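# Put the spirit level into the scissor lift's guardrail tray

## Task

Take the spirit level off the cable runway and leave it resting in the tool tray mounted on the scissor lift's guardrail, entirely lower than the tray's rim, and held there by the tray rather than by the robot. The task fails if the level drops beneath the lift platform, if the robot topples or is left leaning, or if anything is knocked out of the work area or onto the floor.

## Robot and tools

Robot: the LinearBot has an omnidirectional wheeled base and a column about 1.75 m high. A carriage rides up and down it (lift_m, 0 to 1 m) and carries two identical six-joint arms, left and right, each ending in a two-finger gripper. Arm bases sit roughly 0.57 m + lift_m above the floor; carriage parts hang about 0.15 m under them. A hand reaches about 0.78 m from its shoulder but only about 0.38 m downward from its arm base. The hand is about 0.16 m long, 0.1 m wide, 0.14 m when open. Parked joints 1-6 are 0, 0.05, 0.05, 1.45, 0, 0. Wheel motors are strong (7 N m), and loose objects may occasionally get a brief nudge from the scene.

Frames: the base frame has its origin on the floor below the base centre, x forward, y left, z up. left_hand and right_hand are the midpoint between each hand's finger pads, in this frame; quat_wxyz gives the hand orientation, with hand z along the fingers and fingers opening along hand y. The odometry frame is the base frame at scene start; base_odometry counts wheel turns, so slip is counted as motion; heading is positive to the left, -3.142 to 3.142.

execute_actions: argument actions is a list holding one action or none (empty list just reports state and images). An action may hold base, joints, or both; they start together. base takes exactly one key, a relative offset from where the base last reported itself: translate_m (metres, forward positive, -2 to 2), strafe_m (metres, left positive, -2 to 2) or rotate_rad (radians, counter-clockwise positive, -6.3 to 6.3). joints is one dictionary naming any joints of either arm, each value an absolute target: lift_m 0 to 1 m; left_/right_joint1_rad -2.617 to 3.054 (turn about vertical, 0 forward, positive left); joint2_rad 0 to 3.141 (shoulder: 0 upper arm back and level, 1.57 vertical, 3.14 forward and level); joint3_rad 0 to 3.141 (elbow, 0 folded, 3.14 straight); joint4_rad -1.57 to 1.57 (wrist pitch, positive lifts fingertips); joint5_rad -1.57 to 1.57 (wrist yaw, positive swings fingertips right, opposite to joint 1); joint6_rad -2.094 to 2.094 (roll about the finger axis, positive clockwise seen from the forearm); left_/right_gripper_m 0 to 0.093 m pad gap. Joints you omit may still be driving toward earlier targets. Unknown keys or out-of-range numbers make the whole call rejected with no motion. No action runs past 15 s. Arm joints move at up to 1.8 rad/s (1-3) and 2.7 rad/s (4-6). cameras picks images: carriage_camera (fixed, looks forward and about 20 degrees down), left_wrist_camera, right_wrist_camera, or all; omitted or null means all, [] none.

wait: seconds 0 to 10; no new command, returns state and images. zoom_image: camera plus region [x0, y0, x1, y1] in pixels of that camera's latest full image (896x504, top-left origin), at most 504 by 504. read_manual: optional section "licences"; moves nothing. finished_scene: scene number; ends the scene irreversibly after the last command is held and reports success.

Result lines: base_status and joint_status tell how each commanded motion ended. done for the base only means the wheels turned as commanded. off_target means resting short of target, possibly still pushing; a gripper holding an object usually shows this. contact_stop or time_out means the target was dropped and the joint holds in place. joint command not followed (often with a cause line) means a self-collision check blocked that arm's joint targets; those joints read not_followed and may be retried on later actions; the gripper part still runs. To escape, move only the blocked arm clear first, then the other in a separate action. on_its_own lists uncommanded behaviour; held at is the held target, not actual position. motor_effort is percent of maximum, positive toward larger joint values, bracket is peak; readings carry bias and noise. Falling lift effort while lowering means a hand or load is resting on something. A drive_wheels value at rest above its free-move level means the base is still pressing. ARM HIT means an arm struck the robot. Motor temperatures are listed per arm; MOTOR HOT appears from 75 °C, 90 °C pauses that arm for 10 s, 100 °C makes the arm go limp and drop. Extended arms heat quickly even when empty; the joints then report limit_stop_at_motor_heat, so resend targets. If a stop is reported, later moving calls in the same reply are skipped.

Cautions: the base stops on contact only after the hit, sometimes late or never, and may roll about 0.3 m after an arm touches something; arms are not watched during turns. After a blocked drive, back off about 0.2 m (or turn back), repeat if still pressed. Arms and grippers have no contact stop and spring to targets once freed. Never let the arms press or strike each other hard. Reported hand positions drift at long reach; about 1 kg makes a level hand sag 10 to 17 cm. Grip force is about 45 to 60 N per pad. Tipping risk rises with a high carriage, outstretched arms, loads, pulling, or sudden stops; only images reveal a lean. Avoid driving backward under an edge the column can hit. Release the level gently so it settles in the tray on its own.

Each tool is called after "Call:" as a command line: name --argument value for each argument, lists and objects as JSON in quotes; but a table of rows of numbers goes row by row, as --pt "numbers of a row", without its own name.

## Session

Call:
execute_actions --actions '[]'

Scene clock: 0.00 s.
Motor temperatures (°C, as the motors report them): left_arm=[22 24 21 20 21 22] | right_arm=[22 22 22 22 19 19]
base_odometry: x=+0.000 y=+0.000 heading=+0.000 (m, m, rad; odometry frame)
base_status: not commanded
joint_positions: lift_m=+0.302 left_joint1_rad=-0.001 left_joint2_rad=+0.042 left_joint3_rad=+0.060 left_joint4_rad=+1.432 left_joint5_rad=+0.024 left_joint6_rad=+0.020 left_gripper_m=+0.095 right_joint1_rad=-0.034 right_joint2_rad=+0.014 right_joint3_rad=+0.011 right_joint4_rad=+1.463 right_joint5_rad=+0.022 right_joint6_rad=+0.023 right_gripper_m=+0.095
joint_status: not commanded
motor_effort: lift_m=+24 drive_wheels=+2 (%)
left_hand: x=+0.3076 y=+0.3333 z=+1.3080 quat_wxyz=(+0.998, +0.013, +0.060, +0.008) (m; base frame)
right_hand: x=+0.3065 y=-0.3422 z=+1.2955 quat_wxyz=(+0.998, +0.012, +0.055, -0.006) (m; base frame)
pictures: carriage_camera, left_wrist_camera, right_wrist_camera
camera_calibration (this result's frames):
left_wrist_camera: T_world_to_cam=[[-0.00583064, -0.99977, 0.0206171, 0.309443], [0.703739, -0.0187501, -0.710211, 0.722117], [0.710435, 0.0103681, 0.703687, -1.01927], [0, 0, 0, 1]] pos_world=[0.217746, 0.33348, 1.22372]
right_wrist_camera: T_world_to_cam=[[-0.0359493, -0.997738, -0.056798, -0.266745], [0.717891, 0.0137559, -0.69602, 0.688949], [0.695227, -0.0657962, 0.715773, -1.04258], [0, 0, 0, 1]] pos_world=[0.22065, -0.344217, 1.21062]
Images, in order (width x height): carriage_camera 896x504, left_wrist_camera 896x504, right_wrist_camera 896x504.

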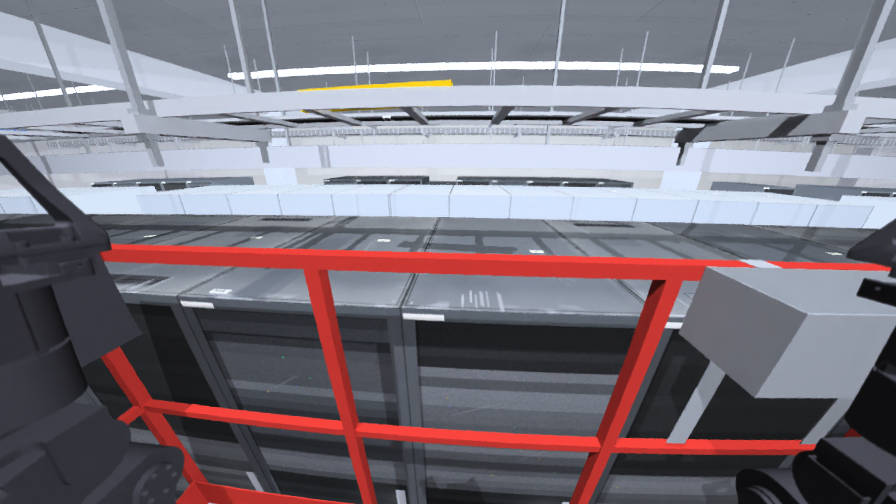

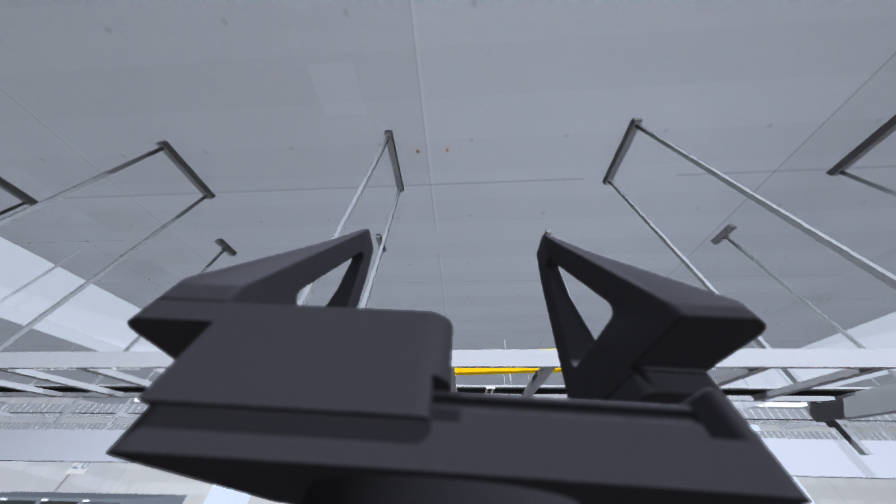

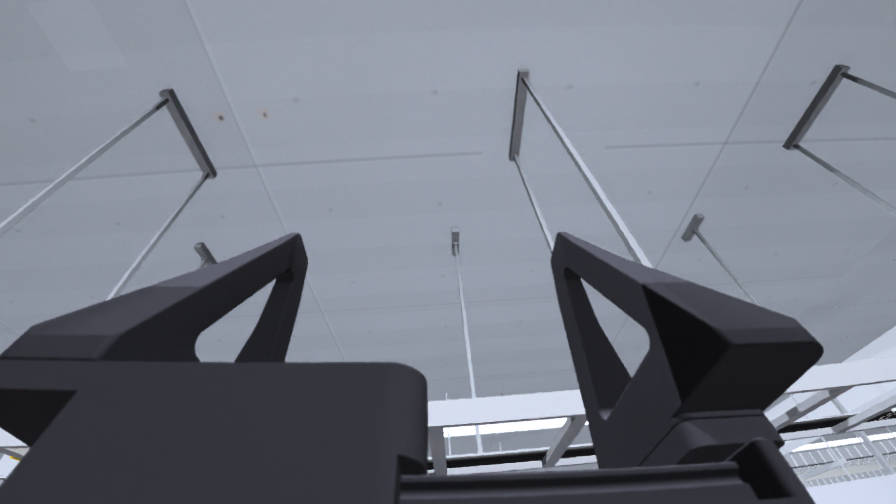

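Runway is higher and closer here.

Call:
execute_actions --actions '[{"joints":{"lift_m":0.65}}]' --cameras '["carriage_camera"]'

Call:
execute_actions --actions '[{"joints":{"lift_m":1.0}}]' --cameras '["carriage_camera"]'

Scene clock: 2.23 s.
Motor temperatures (°C, as the motors report them): left_arm=[22 24 21 20 21 22] | right_arm=[22 22 22 22 19 19]
base_odometry: x=+0.000 y=+0.000 heading=+0.000 (m, m, rad; odometry frame)
base_status: not commanded
joint_positions: lift_m=+0.650 left_joint1_rad=-0.001 left_joint2_rad=+0.042 left_joint3_rad=+0.060 left_joint4_rad=+1.432 left_joint5_rad=+0.024 left_joint6_rad=+0.020 left_gripper_m=+0.095 right_joint1_rad=-0.034 right_joint2_rad=+0.014 right_joint3_rad=+0.011 right_joint4_rad=+1.463 right_joint5_rad=+0.022 right_joint6_rad=+0.023 right_gripper_m=+0.095
joint_status: all done
motor_effort: lift_m=+24(29) drive_wheels=-1(1) (%)
left_hand: x=+0.3076 y=+0.3333 z=+1.6559 quat_wxyz=(+0.998, +0.013, +0.060, +0.008) (m; base frame)
right_hand: x=+0.3065 y=-0.3422 z=+1.6434 quat_wxyz=(+0.998, +0.012, +0.055, -0.006) (m; base frame)
pictures: carriage_camera
camera_calibration (this result's frames):
carriage_camera: T_world_to_cam=[[0.0565082, -0.998243, -0.0178249, 0.0157222], [-0.361133, -0.00379179, -0.932507, 1.58931], [0.930801, 0.0591314, -0.360712, 0.420383], [0, 0, 0, 1]] pos_world=[0.18177, -0.00313698, 1.63396]
Images, in order (width x height): carriage_camera 896x504.

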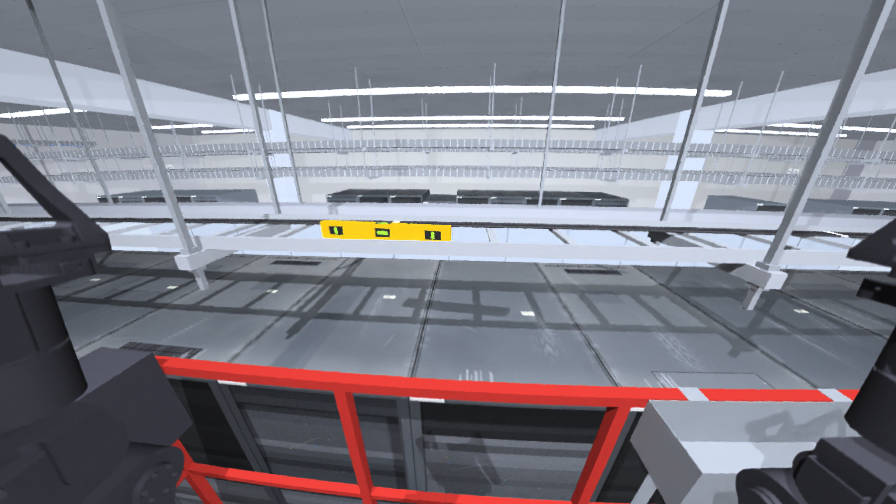

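Scene clock: 4.17 s.
Motor temperatures (°C, as the motors report them): left_arm=[22 24 21 20 21 22] | right_arm=[22 22 22 22 19 19]
base_odometry: x=+0.000 y=+0.000 heading=+0.000 (m, m, rad; odometry frame)
base_status: not commanded
joint_positions: lift_m=+1.000 left_joint1_rad=-0.001 left_joint2_rad=+0.042 left_joint3_rad=+0.060 left_joint4_rad=+1.432 left_joint5_rad=+0.024 left_joint6_rad=+0.020 left_gripper_m=+0.095 right_joint1_rad=-0.034 right_joint2_rad=+0.014 right_joint3_rad=+0.011 right_joint4_rad=+1.463 right_joint5_rad=+0.022 right_joint6_rad=+0.023 right_gripper_m=+0.095
joint_status: all done
motor_effort: lift_m=+25(29) drive_wheels=-1(1) (%)
left_hand: x=+0.3076 y=+0.3333 z=+2.0059 quat_wxyz=(+0.998, +0.013, +0.060, +0.008) (m; base frame)
right_hand: x=+0.3065 y=-0.3422 z=+1.9934 quat_wxyz=(+0.998, +0.012, +0.055, -0.006) (m; base frame)
pictures: carriage_camera
camera_calibration (this result's frames):
carriage_camera: T_world_to_cam=[[0.0565082, -0.998243, -0.0178249, 0.0219609], [-0.361133, -0.00379179, -0.932507, 1.91569], [0.930801, 0.0591314, -0.360712, 0.546634], [0, 0, 0, 1]] pos_world=[0.18177, -0.00313698, 1.98396]
Images, in order (width x height): carriage_camera 896x504.

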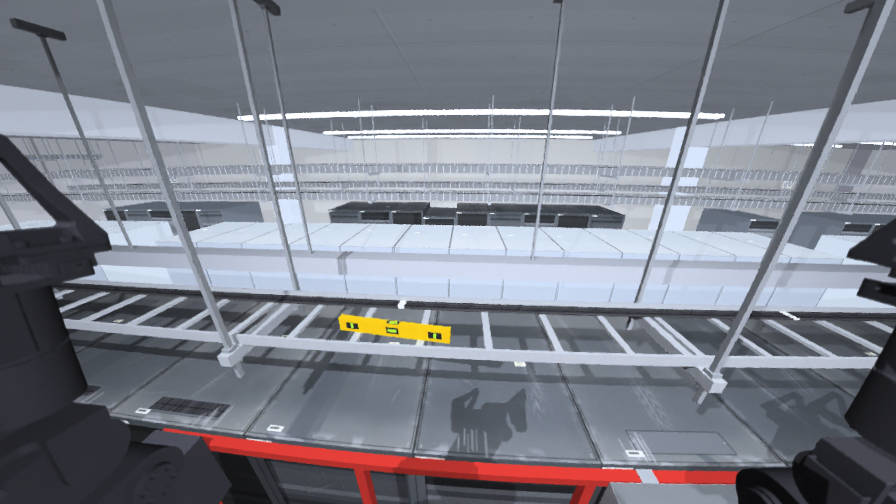

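Call:
zoom_image --camera "carriage_camera" --region '[290, 280, 530, 415]'

Region (290, 280, 530, 415) of carriage_camera's 896x504 image, scaled by 2.100, with more detail than that image has; it fills the top 284 rows of this view, and the rest is white.

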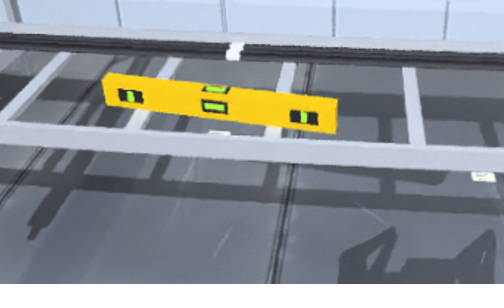

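Call:
execute_actions --actions '[{"joints":{"lift_m":0.95,"left_joint1_rad":-0.275,"left_joint2_rad":2.3,"left_joint3_rad":1.9,"left_joint4_rad":-1.17,"left_joint5_rad":0,"left_joint6_rad":1.385,"left_gripper_m":0.093},"base":{"translate_m":0.164}}]' --cameras '["carriage_camera","left_wrist_camera"]'

Scene clock: 7.23 s.
Motor temperatures (°C, as the motors report them): left_arm=[22 25 22 20 21 22] | right_arm=[22 22 23 22 19 19]
base_odometry: x=+0.164 y=+0.000 heading=-0.001 (m, m, rad; odometry frame)
base_status: done
joint_positions: lift_m=+0.950 left_joint1_rad=-0.265 left_joint2_rad=+2.307 left_joint3_rad=+1.882 left_joint4_rad=-1.161 left_joint5_rad=+0.002 left_joint6_rad=+1.379 left_gripper_m=+0.093 right_joint1_rad=-0.034 right_joint2_rad=+0.014 right_joint3_rad=+0.011 right_joint4_rad=+1.462 right_joint5_rad=+0.022 right_joint6_rad=+0.023 right_gripper_m=+0.095
joint_status: all done
motor_effort: lift_m=+22(21) drive_wheels=+5(18) (%)
left_hand: x=+0.7041 y=+0.2214 z=+1.5400 quat_wxyz=(-0.006, +0.733, +0.681, -0.005) (m; base frame)
right_hand: x=+0.3066 y=-0.3422 z=+1.9438 quat_wxyz=(+0.998, +0.012, +0.055, -0.006) (m; base frame)
pictures: carriage_camera, left_wrist_camera
camera_calibration (this result's frames):
carriage_camera: T_world_to_cam=[[0.0565082, -0.998243, -0.0178249, 0.0210754], [-0.361133, -0.00379179, -0.932507, 1.86937], [0.930801, 0.0591314, -0.360712, 0.528715], [0, 0, 0, 1]] pos_world=[0.18177, -0.00313698, 1.93429]
left_wrist_camera: T_world_to_cam=[[-0.998479, 0.0468673, -0.0290418, 0.738744], [0.0186749, 0.78307, 0.621653, -1.14047], [0.0518769, 0.620165, -0.782755, 1.15479], [0, 0, 0, 1]] pos_world=[0.699011, 0.142288, 1.63435]
Images, in order (width x height): carriage_camera 896x504, left_wrist_camera 896x504.

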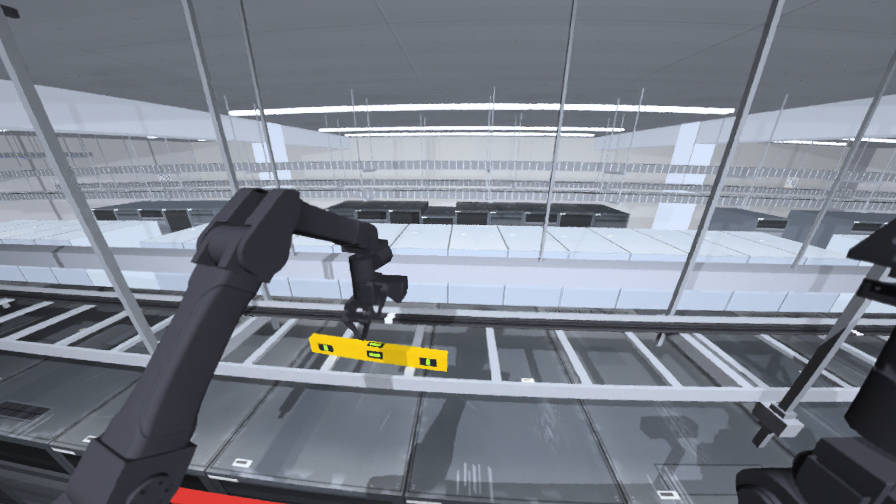

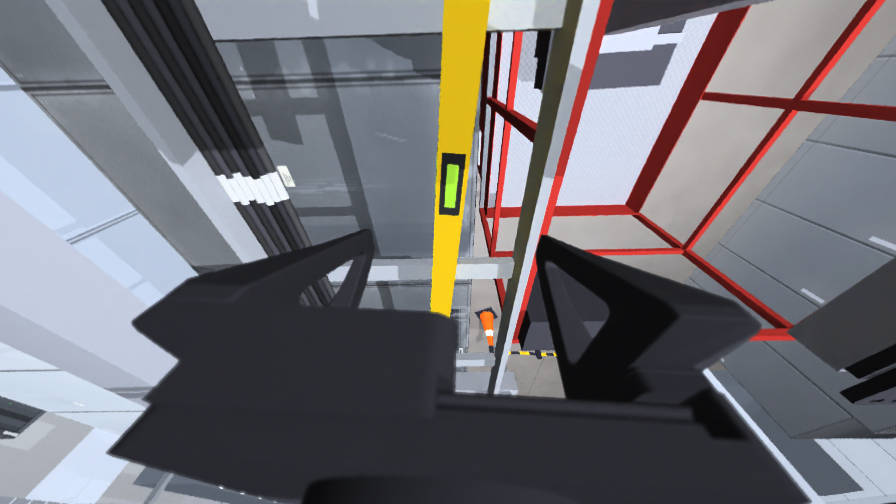

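Call:
execute_actions --actions '[{"joints":{"lift_m":0.89,"left_gripper_m":0.07},"base":{"translate_m":0.008}}]' --cameras '["left_wrist_camera"]'

Scene clock: 8.43 s.
Motor temperatures (°C, as the motors report them): left_arm=[22 25 22 20 21 22] | right_arm=[22 22 23 22 19 19]
base_odometry: x=+0.172 y=+0.000 heading=-0.001 (m, m, rad; odometry frame)
base_status: done
joint_positions: lift_m=+0.890 left_joint1_rad=-0.267 left_joint2_rad=+2.308 left_joint3_rad=+1.890 left_joint4_rad=-1.164 left_joint5_rad=+0.001 left_joint6_rad=+1.379 left_gripper_m=+0.070 right_joint1_rad=-0.034 right_joint2_rad=+0.014 right_joint3_rad=+0.011 right_joint4_rad=+1.463 right_joint5_rad=+0.021 right_joint6_rad=+0.023 right_gripper_m=+0.095
joint_status: all done
motor_effort: lift_m=+21(23) drive_wheels=-6(15) (%)
left_hand: x=+0.7054 y=+0.2204 z=+1.4818 quat_wxyz=(-0.004, +0.733, +0.680, -0.003) (m; base frame)
right_hand: x=+0.3065 y=-0.3421 z=+1.8838 quat_wxyz=(+0.998, +0.012, +0.055, -0.006) (m; base frame)
pictures: left_wrist_camera
camera_calibration (this result's frames):
left_wrist_camera: T_world_to_cam=[[-0.998233, 0.0491668, -0.0333836, 0.744154], [0.0177751, 0.783032, 0.621728, -1.10295], [0.0567088, 0.620035, -0.782522, 1.10604], [0, 0, 0, 1]] pos_world=[0.699722, 0.141275, 1.57608]
Images, in order (width x height): left_wrist_camera 896x504.

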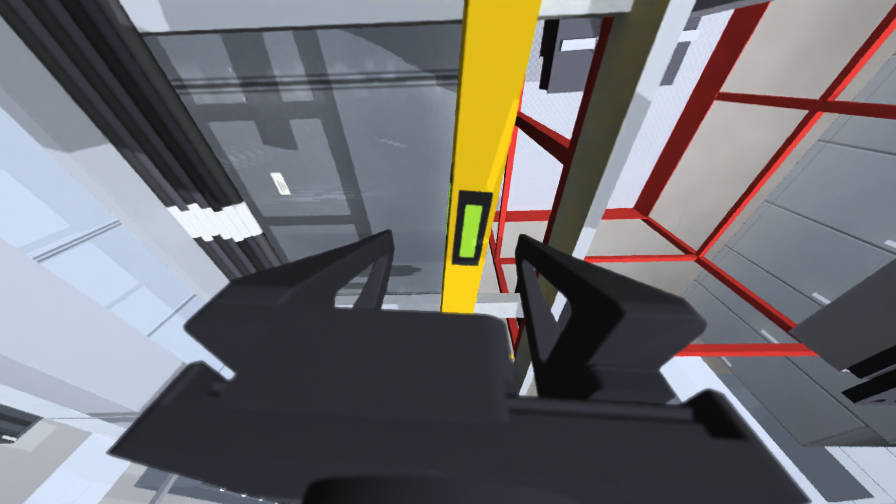

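Call:
execute_actions --actions '[{"joints":{"lift_m":0.865,"left_joint6_rad":1.29}}]' --cameras '["left_wrist_camera","carriage_camera"]'

Scene clock: 9.50 s.
Motor temperatures (°C, as the motors report them): left_arm=[22 26 22 20 21 22] | right_arm=[22 23 23 22 19 19]
base_odometry: x=+0.172 y=+0.000 heading=-0.001 (m, m, rad; odometry frame)
base_status: not commanded
joint_positions: lift_m=+0.865 left_joint1_rad=-0.267 left_joint2_rad=+2.308 left_joint3_rad=+1.890 left_joint4_rad=-1.165 left_joint5_rad=+0.001 left_joint6_rad=+1.294 left_gripper_m=+0.070 right_joint1_rad=-0.034 right_joint2_rad=+0.014 right_joint3_rad=+0.011 right_joint4_rad=+1.463 right_joint5_rad=+0.021 right_joint6_rad=+0.023 right_gripper_m=+0.095
joint_status: all done
motor_effort: lift_m=+21(22) drive_wheels=+4(4) (%)
left_hand: x=+0.7050 y=+0.2204 z=+1.4564 quat_wxyz=(-0.005, +0.704, +0.710, -0.003) (m; base frame)
right_hand: x=+0.3065 y=-0.3421 z=+1.8588 quat_wxyz=(+0.998, +0.012, +0.055, -0.006) (m; base frame)
pictures: carriage_camera, left_wrist_camera
camera_calibration (this result's frames):
carriage_camera: T_world_to_cam=[[0.0565082, -0.998243, -0.0178249, 0.0195603], [-0.361133, -0.00379179, -0.932507, 1.7901], [0.930801, 0.0591314, -0.360712, 0.498054], [0, 0, 0, 1]] pos_world=[0.18177, -0.00313698, 1.84929]
left_wrist_camera: T_world_to_cam=[[-0.998856, -0.0357757, -0.0317315, 0.759722], [-0.0477555, 0.780835, 0.622909, -1.04231], [0.00249206, 0.623712, -0.78165, 1.12233], [0, 0, 0, 1]] pos_world=[0.70628, 0.14104, 1.55064]
Images, in order (width x height): carriage_camera 896x504, left_wrist_camera 896x504.

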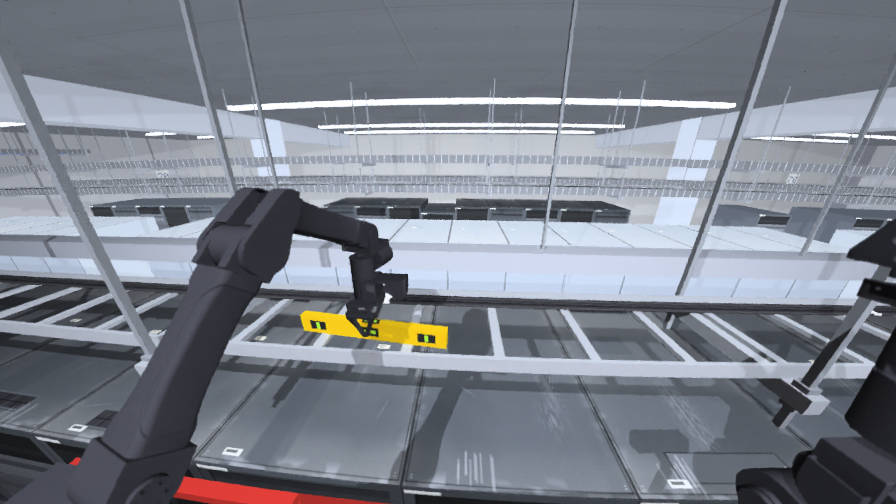

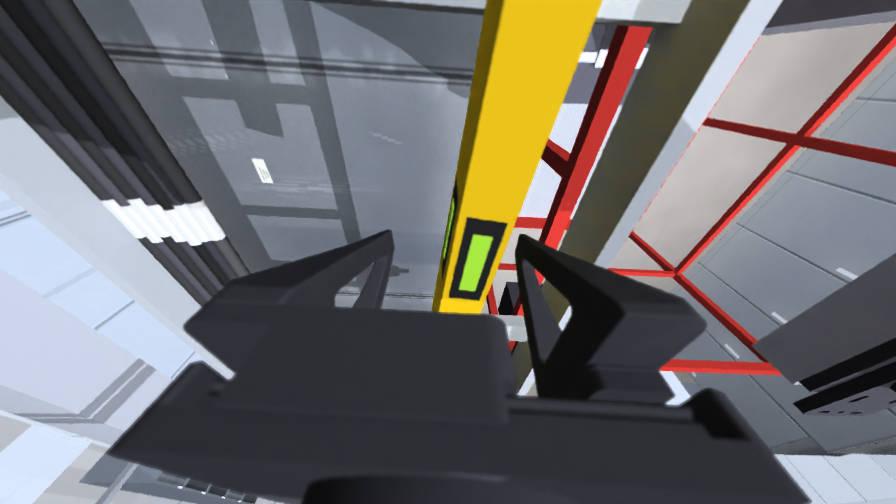

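Call:
execute_actions --actions '[{"joints":{"left_joint6_rad":1.49}}]' --cameras '["left_wrist_camera"]'

Scene clock: 10.63 s.
Motor temperatures (°C, as the motors report them): left_arm=[22 26 22 20 21 22] | right_arm=[22 23 23 22 19 19]
base_odometry: x=+0.172 y=+0.000 heading=-0.001 (m, m, rad; odometry frame)
base_status: not commanded
joint_positions: lift_m=+0.865 left_joint1_rad=-0.267 left_joint2_rad=+2.308 left_joint3_rad=+1.890 left_joint4_rad=-1.165 left_joint5_rad=+0.001 left_joint6_rad=+1.485 left_gripper_m=+0.070 right_joint1_rad=-0.034 right_joint2_rad=+0.014 right_joint3_rad=+0.011 right_joint4_rad=+1.463 right_joint5_rad=+0.021 right_joint6_rad=+0.023 right_gripper_m=+0.095
joint_status: all done
motor_effort: lift_m=+22(22) drive_wheels=+3(3) (%)
left_hand: x=+0.7050 y=+0.2204 z=+1.4564 quat_wxyz=(-0.005, +0.768, +0.640, -0.004) (m; base frame)
right_hand: x=+0.3065 y=-0.3421 z=+1.8588 quat_wxyz=(+0.998, +0.012, +0.055, -0.006) (m; base frame)
pictures: left_wrist_camera
camera_calibration (this result's frames):
left_wrist_camera: T_world_to_cam=[[-0.987607, 0.153775, -0.0313886, 0.709506], [0.101275, 0.777197, 0.621054, -1.14388], [0.119898, 0.610179, -0.783139, 1.0447], [0, 0, 0, 1]] pos_world=[0.691301, 0.142457, 1.55083]
Images, in order (width x height): left_wrist_camera 896x504.

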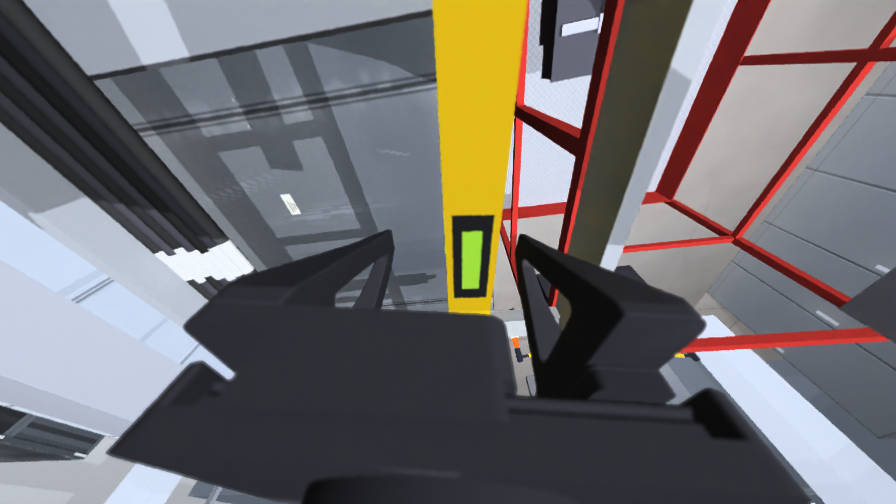

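Call:
execute_actions --actions '[{"base":{"translate_m":-0.008}}]' --cameras '[]'

Call:
execute_actions --actions '[{"joints":{"lift_m":0.828}}]' --cameras '["left_wrist_camera","carriage_camera"]'

Scene clock: 11.53 s.
Motor temperatures (°C, as the motors report them): left_arm=[22 27 22 20 21 22] | right_arm=[22 23 23 22 19 19]
base_odometry: x=+0.164 y=+0.000 heading=-0.002 (m, m, rad; odometry frame)
base_status: done
joint_positions: lift_m=+0.865 left_joint1_rad=-0.267 left_joint2_rad=+2.308 left_joint3_rad=+1.890 left_joint4_rad=-1.166 left_joint5_rad=+0.001 left_joint6_rad=+1.485 left_gripper_m=+0.070 right_joint1_rad=-0.034 right_joint2_rad=+0.014 right_joint3_rad=+0.011 right_joint4_rad=+1.462 right_joint5_rad=+0.021 right_joint6_rad=+0.023 right_gripper_m=+0.095
joint_status: not commanded
motor_effort: lift_m=+22(21) drive_wheels=-4(13) (%)
left_hand: x=+0.7049 y=+0.2205 z=+1.4564 quat_wxyz=(-0.005, +0.768, +0.640, -0.004) (m; base frame)
right_hand: x=+0.3066 y=-0.3421 z=+1.8588 quat_wxyz=(+0.998, +0.012, +0.055, -0.006) (m; base frame)
pictures: none
No camera images: the call's "cameras" was empty. Leave "cameras" out to get every camera's image.

Scene clock: 12.20 s.
Motor temperatures (°C, as the motors report them): left_arm=[22 27 22 20 21 22] | right_arm=[22 23 23 22 19 19]
base_odometry: x=+0.164 y=+0.000 heading=-0.002 (m, m, rad; odometry frame)
base_status: not commanded
joint_positions: lift_m=+0.828 left_joint1_rad=-0.267 left_joint2_rad=+2.308 left_joint3_rad=+1.890 left_joint4_rad=-1.167 left_joint5_rad=+0.000 left_joint6_rad=+1.485 left_gripper_m=+0.070 right_joint1_rad=-0.034 right_joint2_rad=+0.014 right_joint3_rad=+0.011 right_joint4_rad=+1.462 right_joint5_rad=+0.021 right_joint6_rad=+0.023 right_gripper_m=+0.095
joint_status: all done
motor_effort: lift_m=+21(22) drive_wheels=-4(1) (%)
left_hand: x=+0.7046 y=+0.2206 z=+1.4197 quat_wxyz=(-0.006, +0.768, +0.640, -0.004) (m; base frame)
right_hand: x=+0.3066 y=-0.3421 z=+1.8218 quat_wxyz=(+0.998, +0.012, +0.055, -0.006) (m; base frame)
pictures: carriage_camera, left_wrist_camera
camera_calibration (this result's frames):
carriage_camera: T_world_to_cam=[[0.0565082, -0.998243, -0.0178249, 0.0189008], [-0.361133, -0.00379179, -0.932507, 1.7556], [0.930801, 0.0591314, -0.360712, 0.484707], [0, 0, 0, 1]] pos_world=[0.18177, -0.00313698, 1.81228]
left_wrist_camera: T_world_to_cam=[[-0.98759, 0.154181, -0.0299156, 0.705682], [0.102428, 0.776682, 0.621509, -1.12255], [0.11906, 0.610732, -0.782835, 1.01596], [0, 0, 0, 1]] pos_world=[0.690945, 0.142583, 1.51411]
Images, in order (width x height): carriage_camera 896x504, left_wrist_camera 896x504.

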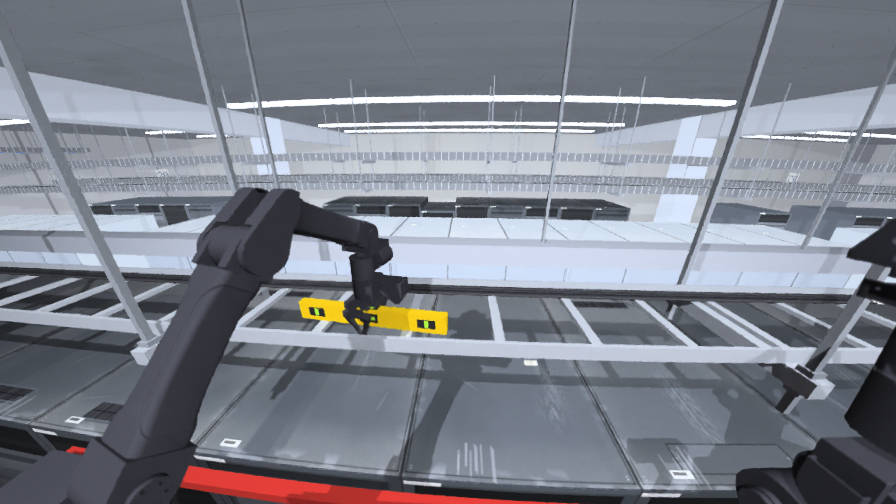

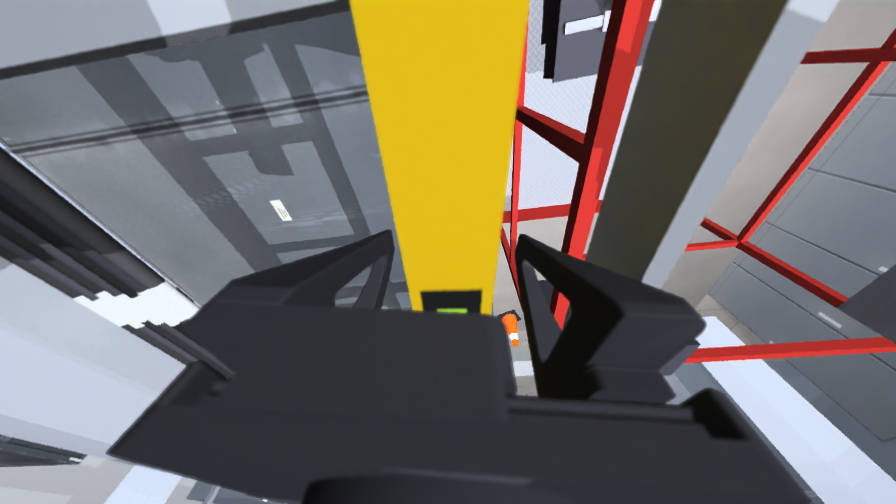

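Call:
execute_actions --actions '[{"joints":{"left_gripper_m":0.0}}]' --cameras '["left_wrist_camera"]'

Call:
execute_actions --actions '[{"joints":{"lift_m":0.97}}]' --cameras '["carriage_camera","left_wrist_camera"]'

Scene clock: 13.17 s.
Motor temperatures (°C, as the motors report them): left_arm=[22 28 22 20 21 22] | right_arm=[22 23 23 22 19 19]
base_odometry: x=+0.164 y=+0.000 heading=-0.002 (m, m, rad; odometry frame)
base_status: not commanded
joint_positions: lift_m=+0.828 left_joint1_rad=-0.267 left_joint2_rad=+2.308 left_joint3_rad=+1.890 left_joint4_rad=-1.168 left_joint5_rad=-0.002 left_joint6_rad=+1.485 left_gripper_m=+0.021 right_joint1_rad=-0.034 right_joint2_rad=+0.014 right_joint3_rad=+0.011 right_joint4_rad=+1.462 right_joint5_rad=+0.021 right_joint6_rad=+0.023 right_gripper_m=+0.095
joint_status: left_gripper_m off_target (ended at +0.021, target +0.000)
motor_effort: lift_m=+21(22) drive_wheels=+1(4) (%)
left_hand: x=+0.7046 y=+0.2210 z=+1.4198 quat_wxyz=(-0.006, +0.768, +0.640, -0.003) (m; base frame)
right_hand: x=+0.3066 y=-0.3421 z=+1.8218 quat_wxyz=(+0.998, +0.012, +0.055, -0.006) (m; base frame)
pictures: left_wrist_camera
camera_calibration (this result's frames):
left_wrist_camera: T_world_to_cam=[[-0.987636, 0.153905, -0.0297945, 0.705555], [0.102009, 0.775278, 0.623329, -1.12484], [0.119033, 0.612583, -0.781392, 1.01327], [0, 0, 0, 1]] pos_world=[0.690963, 0.142764, 1.51393]
Images, in order (width x height): left_wrist_camera 896x504.

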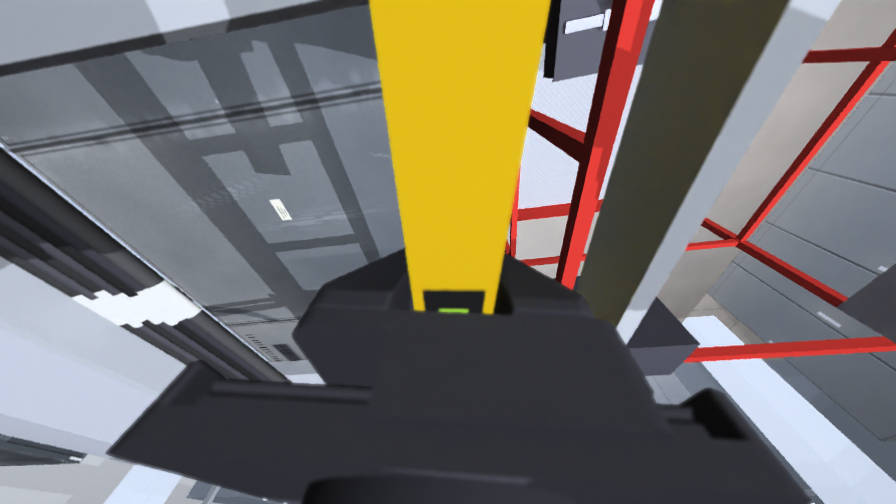

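Scene clock: 14.27 s.
Motor temperatures (°C, as the motors report them): left_arm=[22 28 22 20 21 22] | right_arm=[22 23 23 22 19 19]
base_odometry: x=+0.164 y=+0.000 heading=-0.002 (m, m, rad; odometry frame)
base_status: not commanded
joint_positions: lift_m=+0.970 left_joint1_rad=-0.267 left_joint2_rad=+2.312 left_joint3_rad=+1.890 left_joint4_rad=-1.167 left_joint5_rad=-0.002 left_joint6_rad=+1.485 left_gripper_m=+0.021 right_joint1_rad=-0.034 right_joint2_rad=+0.014 right_joint3_rad=+0.011 right_joint4_rad=+1.462 right_joint5_rad=+0.021 right_joint6_rad=+0.023 right_gripper_m=+0.095
joint_status: all done
motor_effort: lift_m=+24(29) drive_wheels=+1(1) (%)
left_hand: x=+0.7043 y=+0.2212 z=+1.5595 quat_wxyz=(-0.008, +0.768, +0.640, -0.004) (m; base frame)
right_hand: x=+0.3066 y=-0.3421 z=+1.9634 quat_wxyz=(+0.998, +0.012, +0.055, -0.006) (m; base frame)
pictures: carriage_camera, left_wrist_camera
camera_calibration (this result's frames):
carriage_camera: T_world_to_cam=[[0.0565082, -0.998243, -0.0178249, 0.021426], [-0.361133, -0.00379179, -0.932507, 1.8877], [0.930801, 0.0591314, -0.360712, 0.535808], [0, 0, 0, 1]] pos_world=[0.18177, -0.00313698, 1.95395]
left_wrist_camera: T_world_to_cam=[[-0.987686, 0.154329, -0.0256677, 0.702889], [0.104772, 0.774321, 0.62406, -1.21491], [0.116186, 0.613686, -0.780955, 1.12348], [0, 0, 0, 1]] pos_world=[0.690989, 0.142786, 1.6536]
Images, in order (width x height): carriage_camera 896x504, left_wrist_camera 896x504.

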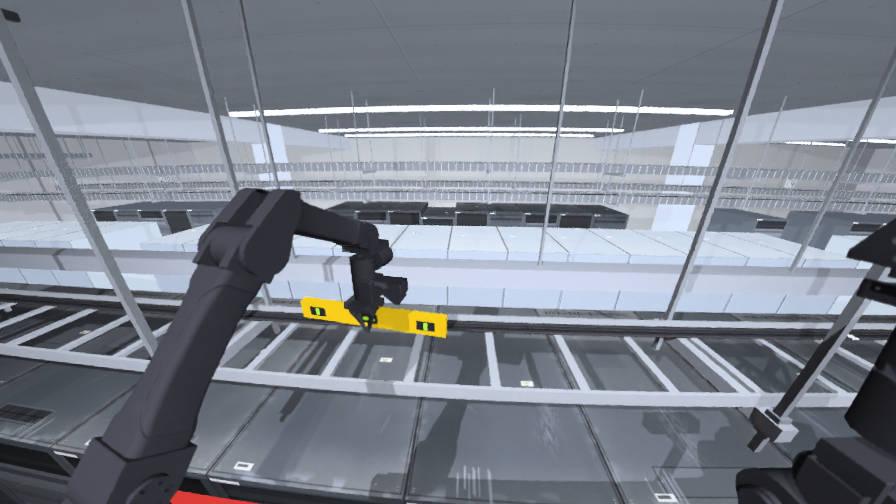

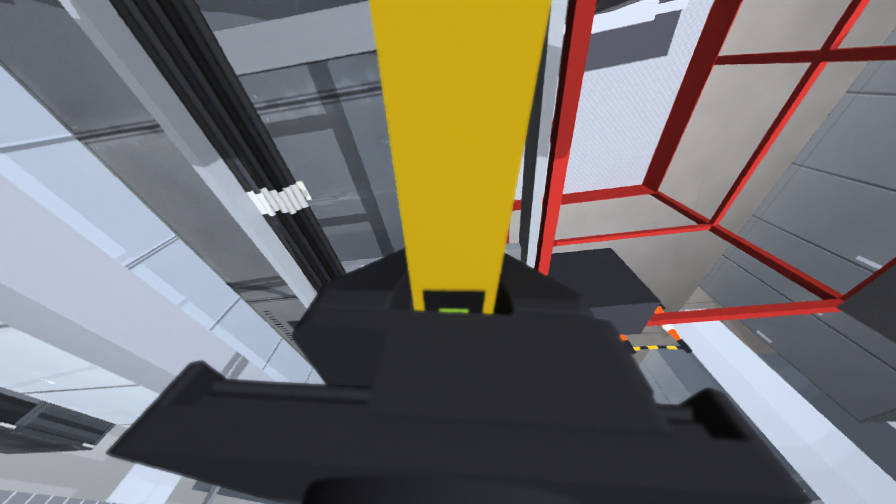

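Call:
execute_actions --actions '[{"joints":{"left_joint1_rad":0.0,"left_joint2_rad":1.7,"left_joint3_rad":1.3,"left_joint6_rad":1.57},"base":{"translate_m":-0.164}}]' --cameras '["carriage_camera"]'

Call:
execute_actions --actions '[{"joints":{"left_joint1_rad":-1.17,"left_joint6_rad":0.40,"lift_m":0.86},"base":{"strafe_m":-0.45}}]' --cameras '["carriage_camera","left_wrist_camera"]'

Scene clock: 16.67 s.
Motor temperatures (°C, as the motors report them): left_arm=[22 29 23 20 21 22] | right_arm=[22 23 24 22 19 19]
base_odometry: x=+0.000 y=+0.000 heading=-0.002 (m, m, rad; odometry frame)
base_status: done
joint_positions: lift_m=+0.970 left_joint1_rad=+0.008 left_joint2_rad=+1.720 left_joint3_rad=+1.305 left_joint4_rad=-1.169 left_joint5_rad=-0.006 left_joint6_rad=+1.566 left_gripper_m=+0.021 right_joint1_rad=-0.034 right_joint2_rad=+0.014 right_joint3_rad=+0.011 right_joint4_rad=+1.463 right_joint5_rad=+0.021 right_joint6_rad=+0.023 right_gripper_m=+0.095
joint_status: all done
motor_effort: lift_m=+24(24) drive_wheels=+5(15) (%)
left_hand: x=+0.5826 y=+0.3409 z=+1.6274 quat_wxyz=(-0.007, +0.703, +0.712, -0.003) (m; base frame)
right_hand: x=+0.3065 y=-0.3421 z=+1.9634 quat_wxyz=(+0.998, +0.012, +0.055, -0.006) (m; base frame)
pictures: carriage_camera
camera_calibration (this result's frames):
carriage_camera: T_world_to_cam=[[0.0565082, -0.998243, -0.0178249, 0.021426], [-0.361133, -0.00379179, -0.932507, 1.8877], [0.930801, 0.0591314, -0.360712, 0.535808], [0, 0, 0, 1]] pos_world=[0.18177, -0.00313698, 1.95395]
Images, in order (width x height): carriage_camera 896x504.

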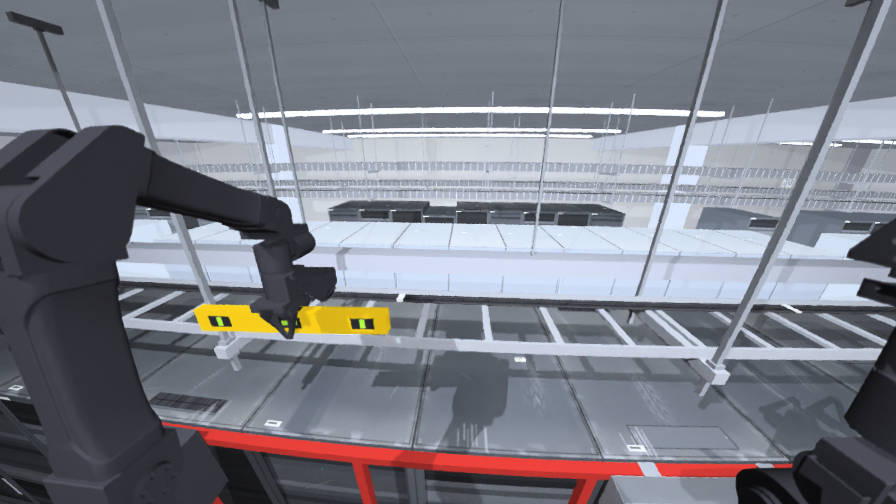

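Scene clock: 19.63 s.
Motor temperatures (°C, as the motors report them): left_arm=[22 29 23 20 21 22] | right_arm=[22 23 24 22 19 19]
base_odometry: x=-0.001 y=-0.450 heading=-0.002 (m, m, rad; odometry frame)
base_status: done
joint_positions: lift_m=+0.860 left_joint1_rad=-1.168 left_joint2_rad=+1.714 left_joint3_rad=+1.305 left_joint4_rad=-1.166 left_joint5_rad=+0.001 left_joint6_rad=+0.407 left_gripper_m=+0.021 right_joint1_rad=-0.034 right_joint2_rad=+0.014 right_joint3_rad=+0.011 right_joint4_rad=+1.462 right_joint5_rad=+0.021 right_joint6_rad=+0.023 right_gripper_m=+0.095
joint_status: all done
motor_effort: lift_m=+22(23) drive_wheels=-2(12) (%)
left_hand: x=+0.3977 y=+0.0565 z=+1.5197 quat_wxyz=(-0.002, +0.708, +0.706, +0.000) (m; base frame)
right_hand: x=+0.3066 y=-0.3421 z=+1.8537 quat_wxyz=(+0.998, +0.012, +0.055, -0.006) (m; base frame)
pictures: carriage_camera, left_wrist_camera
camera_calibration (this result's frames):
carriage_camera: T_world_to_cam=[[0.0565082, -0.998243, -0.0178249, 0.0194707], [-0.361133, -0.00379179, -0.932507, 1.78541], [0.930801, 0.0591314, -0.360712, 0.496241], [0, 0, 0, 1]] pos_world=[0.18177, -0.00313698, 1.84426]
left_wrist_camera: T_world_to_cam=[[-0.998874, -0.0228008, -0.0416146, 0.463124], [-0.0437712, 0.781382, 0.622516, -0.969361], [0.018323, 0.623636, -0.7815, 1.26828], [0, 0, 0, 1]] pos_world=[0.396933, -0.0229433, 1.61388]
Images, in order (width x height): carriage_camera 896x504, left_wrist_camera 896x504.

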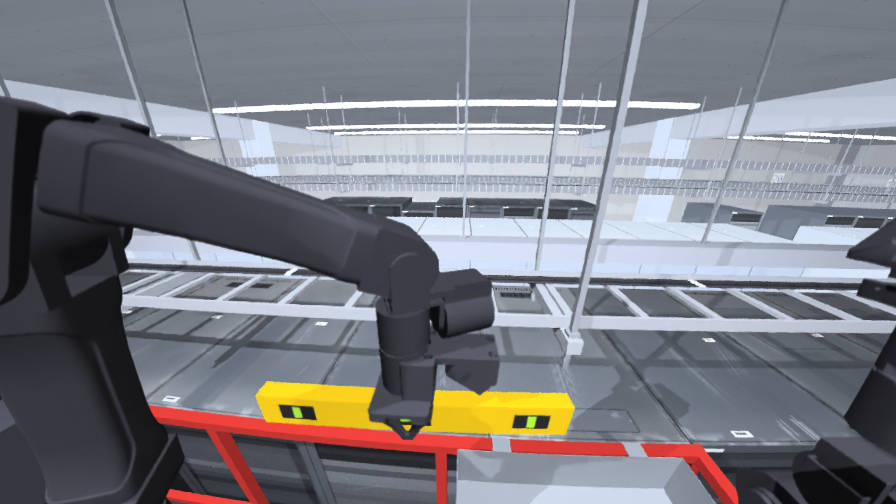

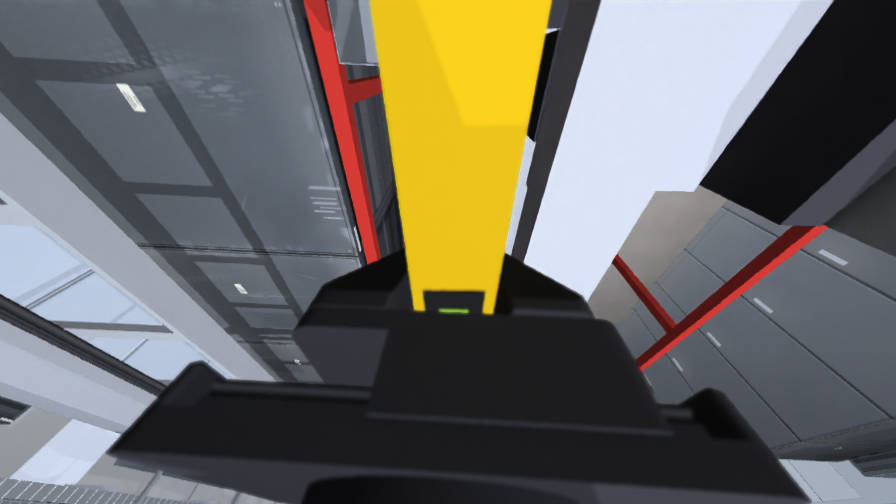

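Call:
execute_actions --actions '[{"base":{"strafe_m":-0.19}}]' --cameras '["carriage_camera"]'

Call:
execute_actions --actions '[{"joints":{"left_joint2_rad":2.587,"left_joint3_rad":1.983,"left_joint4_rad":-0.967},"base":{"translate_m":0.055}}]' --cameras '[]'

Call:
execute_actions --actions '[{"joints":{"lift_m":0.70}}]' --cameras '["carriage_camera","left_wrist_camera"]'

Scene clock: 22.67 s.
Motor temperatures (°C, as the motors report them): left_arm=[22 30 23 20 21 22] | right_arm=[22 23 24 22 19 19]
base_odometry: x=-0.001 y=-0.640 heading=-0.002 (m, m, rad; odometry frame)
base_status: done
joint_positions: lift_m=+0.860 left_joint1_rad=-1.168 left_joint2_rad=+1.714 left_joint3_rad=+1.305 left_joint4_rad=-1.166 left_joint5_rad=+0.001 left_joint6_rad=+0.406 left_gripper_m=+0.021 right_joint1_rad=-0.034 right_joint2_rad=+0.014 right_joint3_rad=+0.011 right_joint4_rad=+1.462 right_joint5_rad=+0.021 right_joint6_rad=+0.023 right_gripper_m=+0.095
joint_status: not commanded
motor_effort: lift_m=+22(21) drive_wheels=-3(9) (%)
left_hand: x=+0.3976 y=+0.0566 z=+1.5197 quat_wxyz=(-0.002, +0.708, +0.706, +0.000) (m; base frame)
right_hand: x=+0.3066 y=-0.3421 z=+1.8537 quat_wxyz=(+0.998, +0.012, +0.055, -0.006) (m; base frame)
pictures: carriage_camera
camera_calibration (this result's frames):
carriage_camera: T_world_to_cam=[[0.0565082, -0.998243, -0.0178249, 0.0194707], [-0.361133, -0.00379179, -0.932507, 1.78541], [0.930801, 0.0591314, -0.360712, 0.496241], [0, 0, 0, 1]] pos_world=[0.18177, -0.00313698, 1.84426]
Images, in order (width x height): carriage_camera 896x504.

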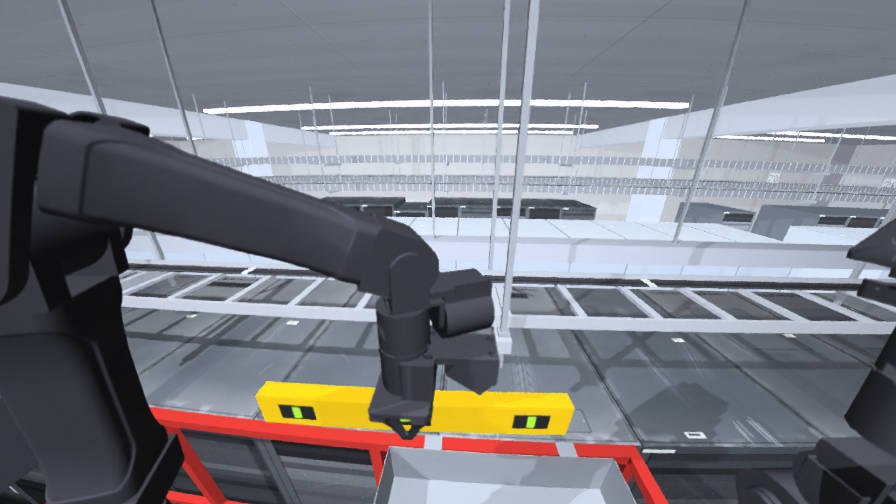

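Scene clock: 24.13 s.
Motor temperatures (°C, as the motors report them): left_arm=[22 30 23 20 21 22] | right_arm=[22 23 24 22 19 19]
base_odometry: x=+0.054 y=-0.641 heading=-0.002 (m, m, rad; odometry frame)
base_status: done
joint_positions: lift_m=+0.860 left_joint1_rad=-1.168 left_joint2_rad=+2.610 left_joint3_rad=+1.960 left_joint4_rad=-0.962 left_joint5_rad=-0.001 left_joint6_rad=+0.406 left_gripper_m=+0.021 right_joint1_rad=-0.034 right_joint2_rad=+0.014 right_joint3_rad=+0.011 right_joint4_rad=+1.462 right_joint5_rad=+0.021 right_joint6_rad=+0.023 right_gripper_m=+0.095
joint_status: all done
motor_effort: lift_m=+22(22) drive_wheels=-7(14) (%)
left_hand: x=+0.4620 y=-0.0935 z=+1.3340 quat_wxyz=(-0.019, +0.708, +0.706, +0.008) (m; base frame)
right_hand: x=+0.3066 y=-0.3421 z=+1.8537 quat_wxyz=(+0.998, +0.012, +0.055, -0.006) (m; base frame)
pictures: none
No camera images: the call's "cameras" was empty. Leave "cameras" out to get every camera's image.

Scene clock: 25.33 s.
Motor temperatures (°C, as the motors report them): left_arm=[22 31 23 20 21 22] | right_arm=[22 23 24 22 19 19]
base_odometry: x=+0.054 y=-0.641 heading=-0.002 (m, m, rad; odometry frame)
base_status: not commanded
joint_positions: lift_m=+0.700 left_joint1_rad=-1.168 left_joint2_rad=+2.605 left_joint3_rad=+1.967 left_joint4_rad=-0.963 left_joint5_rad=-0.001 left_joint6_rad=+0.405 left_gripper_m=+0.021 right_joint1_rad=-0.034 right_joint2_rad=+0.014 right_joint3_rad=+0.011 right_joint4_rad=+1.462 right_joint5_rad=+0.021 right_joint6_rad=+0.023 right_gripper_m=+0.095
joint_status: all done
motor_effort: lift_m=+22(21) drive_wheels=-6(7) (%)
left_hand: x=+0.4632 y=-0.0964 z=+1.1777 quat_wxyz=(-0.014, +0.708, +0.706, +0.006) (m; base frame)
right_hand: x=+0.3066 y=-0.3421 z=+1.6937 quat_wxyz=(+0.998, +0.012, +0.055, -0.006) (m; base frame)
pictures: carriage_camera, left_wrist_camera
camera_calibration (this result's frames):
carriage_camera: T_world_to_cam=[[0.0565082, -0.998243, -0.0178249, 0.0166184], [-0.361133, -0.00379179, -0.932507, 1.6362], [0.930801, 0.0591314, -0.360712, 0.43852], [0, 0, 0, 1]] pos_world=[0.18177, -0.00313698, 1.68424]
left_wrist_camera: T_world_to_cam=[[-0.999178, -0.022909, -0.0334346, 0.501409], [-0.0390584, 0.764547, 0.643383, -0.662555], [0.0108231, 0.64416, -0.764814, 1.08098], [0, 0, 0, 1]] pos_world=[0.463419, -0.178286, 1.26979]
Images, in order (width x height): carriage_camera 896x504, left_wrist_camera 896x504.

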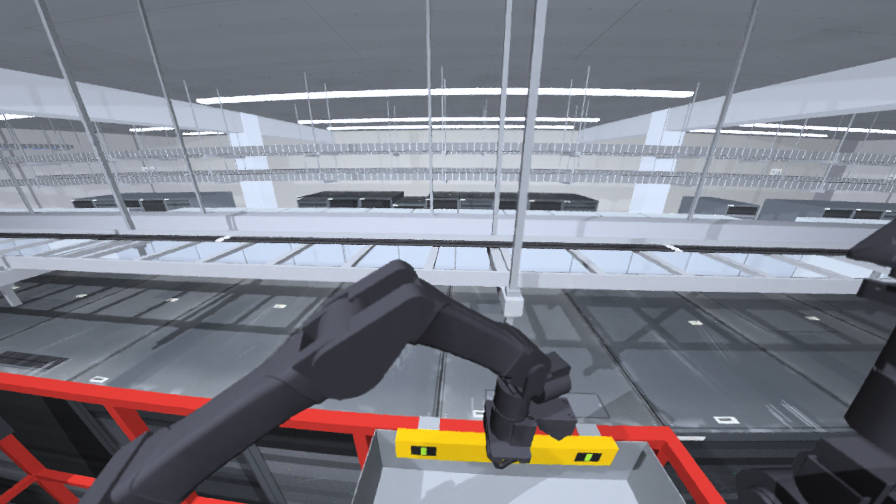

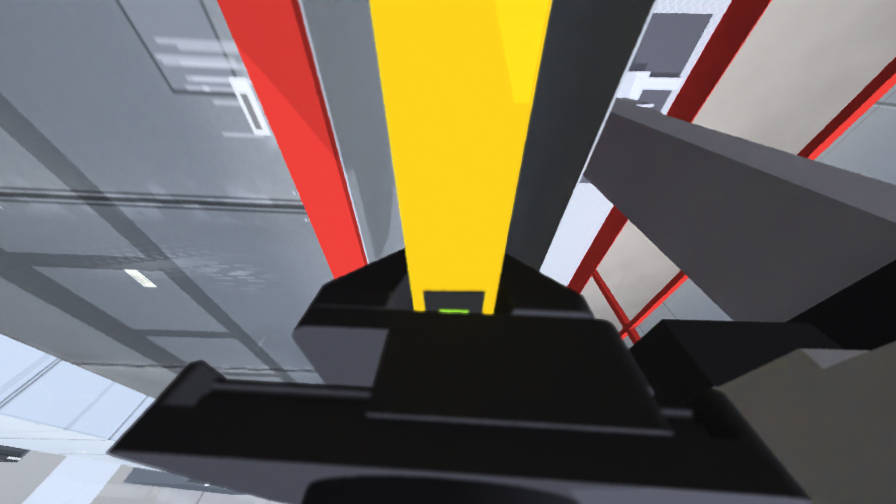

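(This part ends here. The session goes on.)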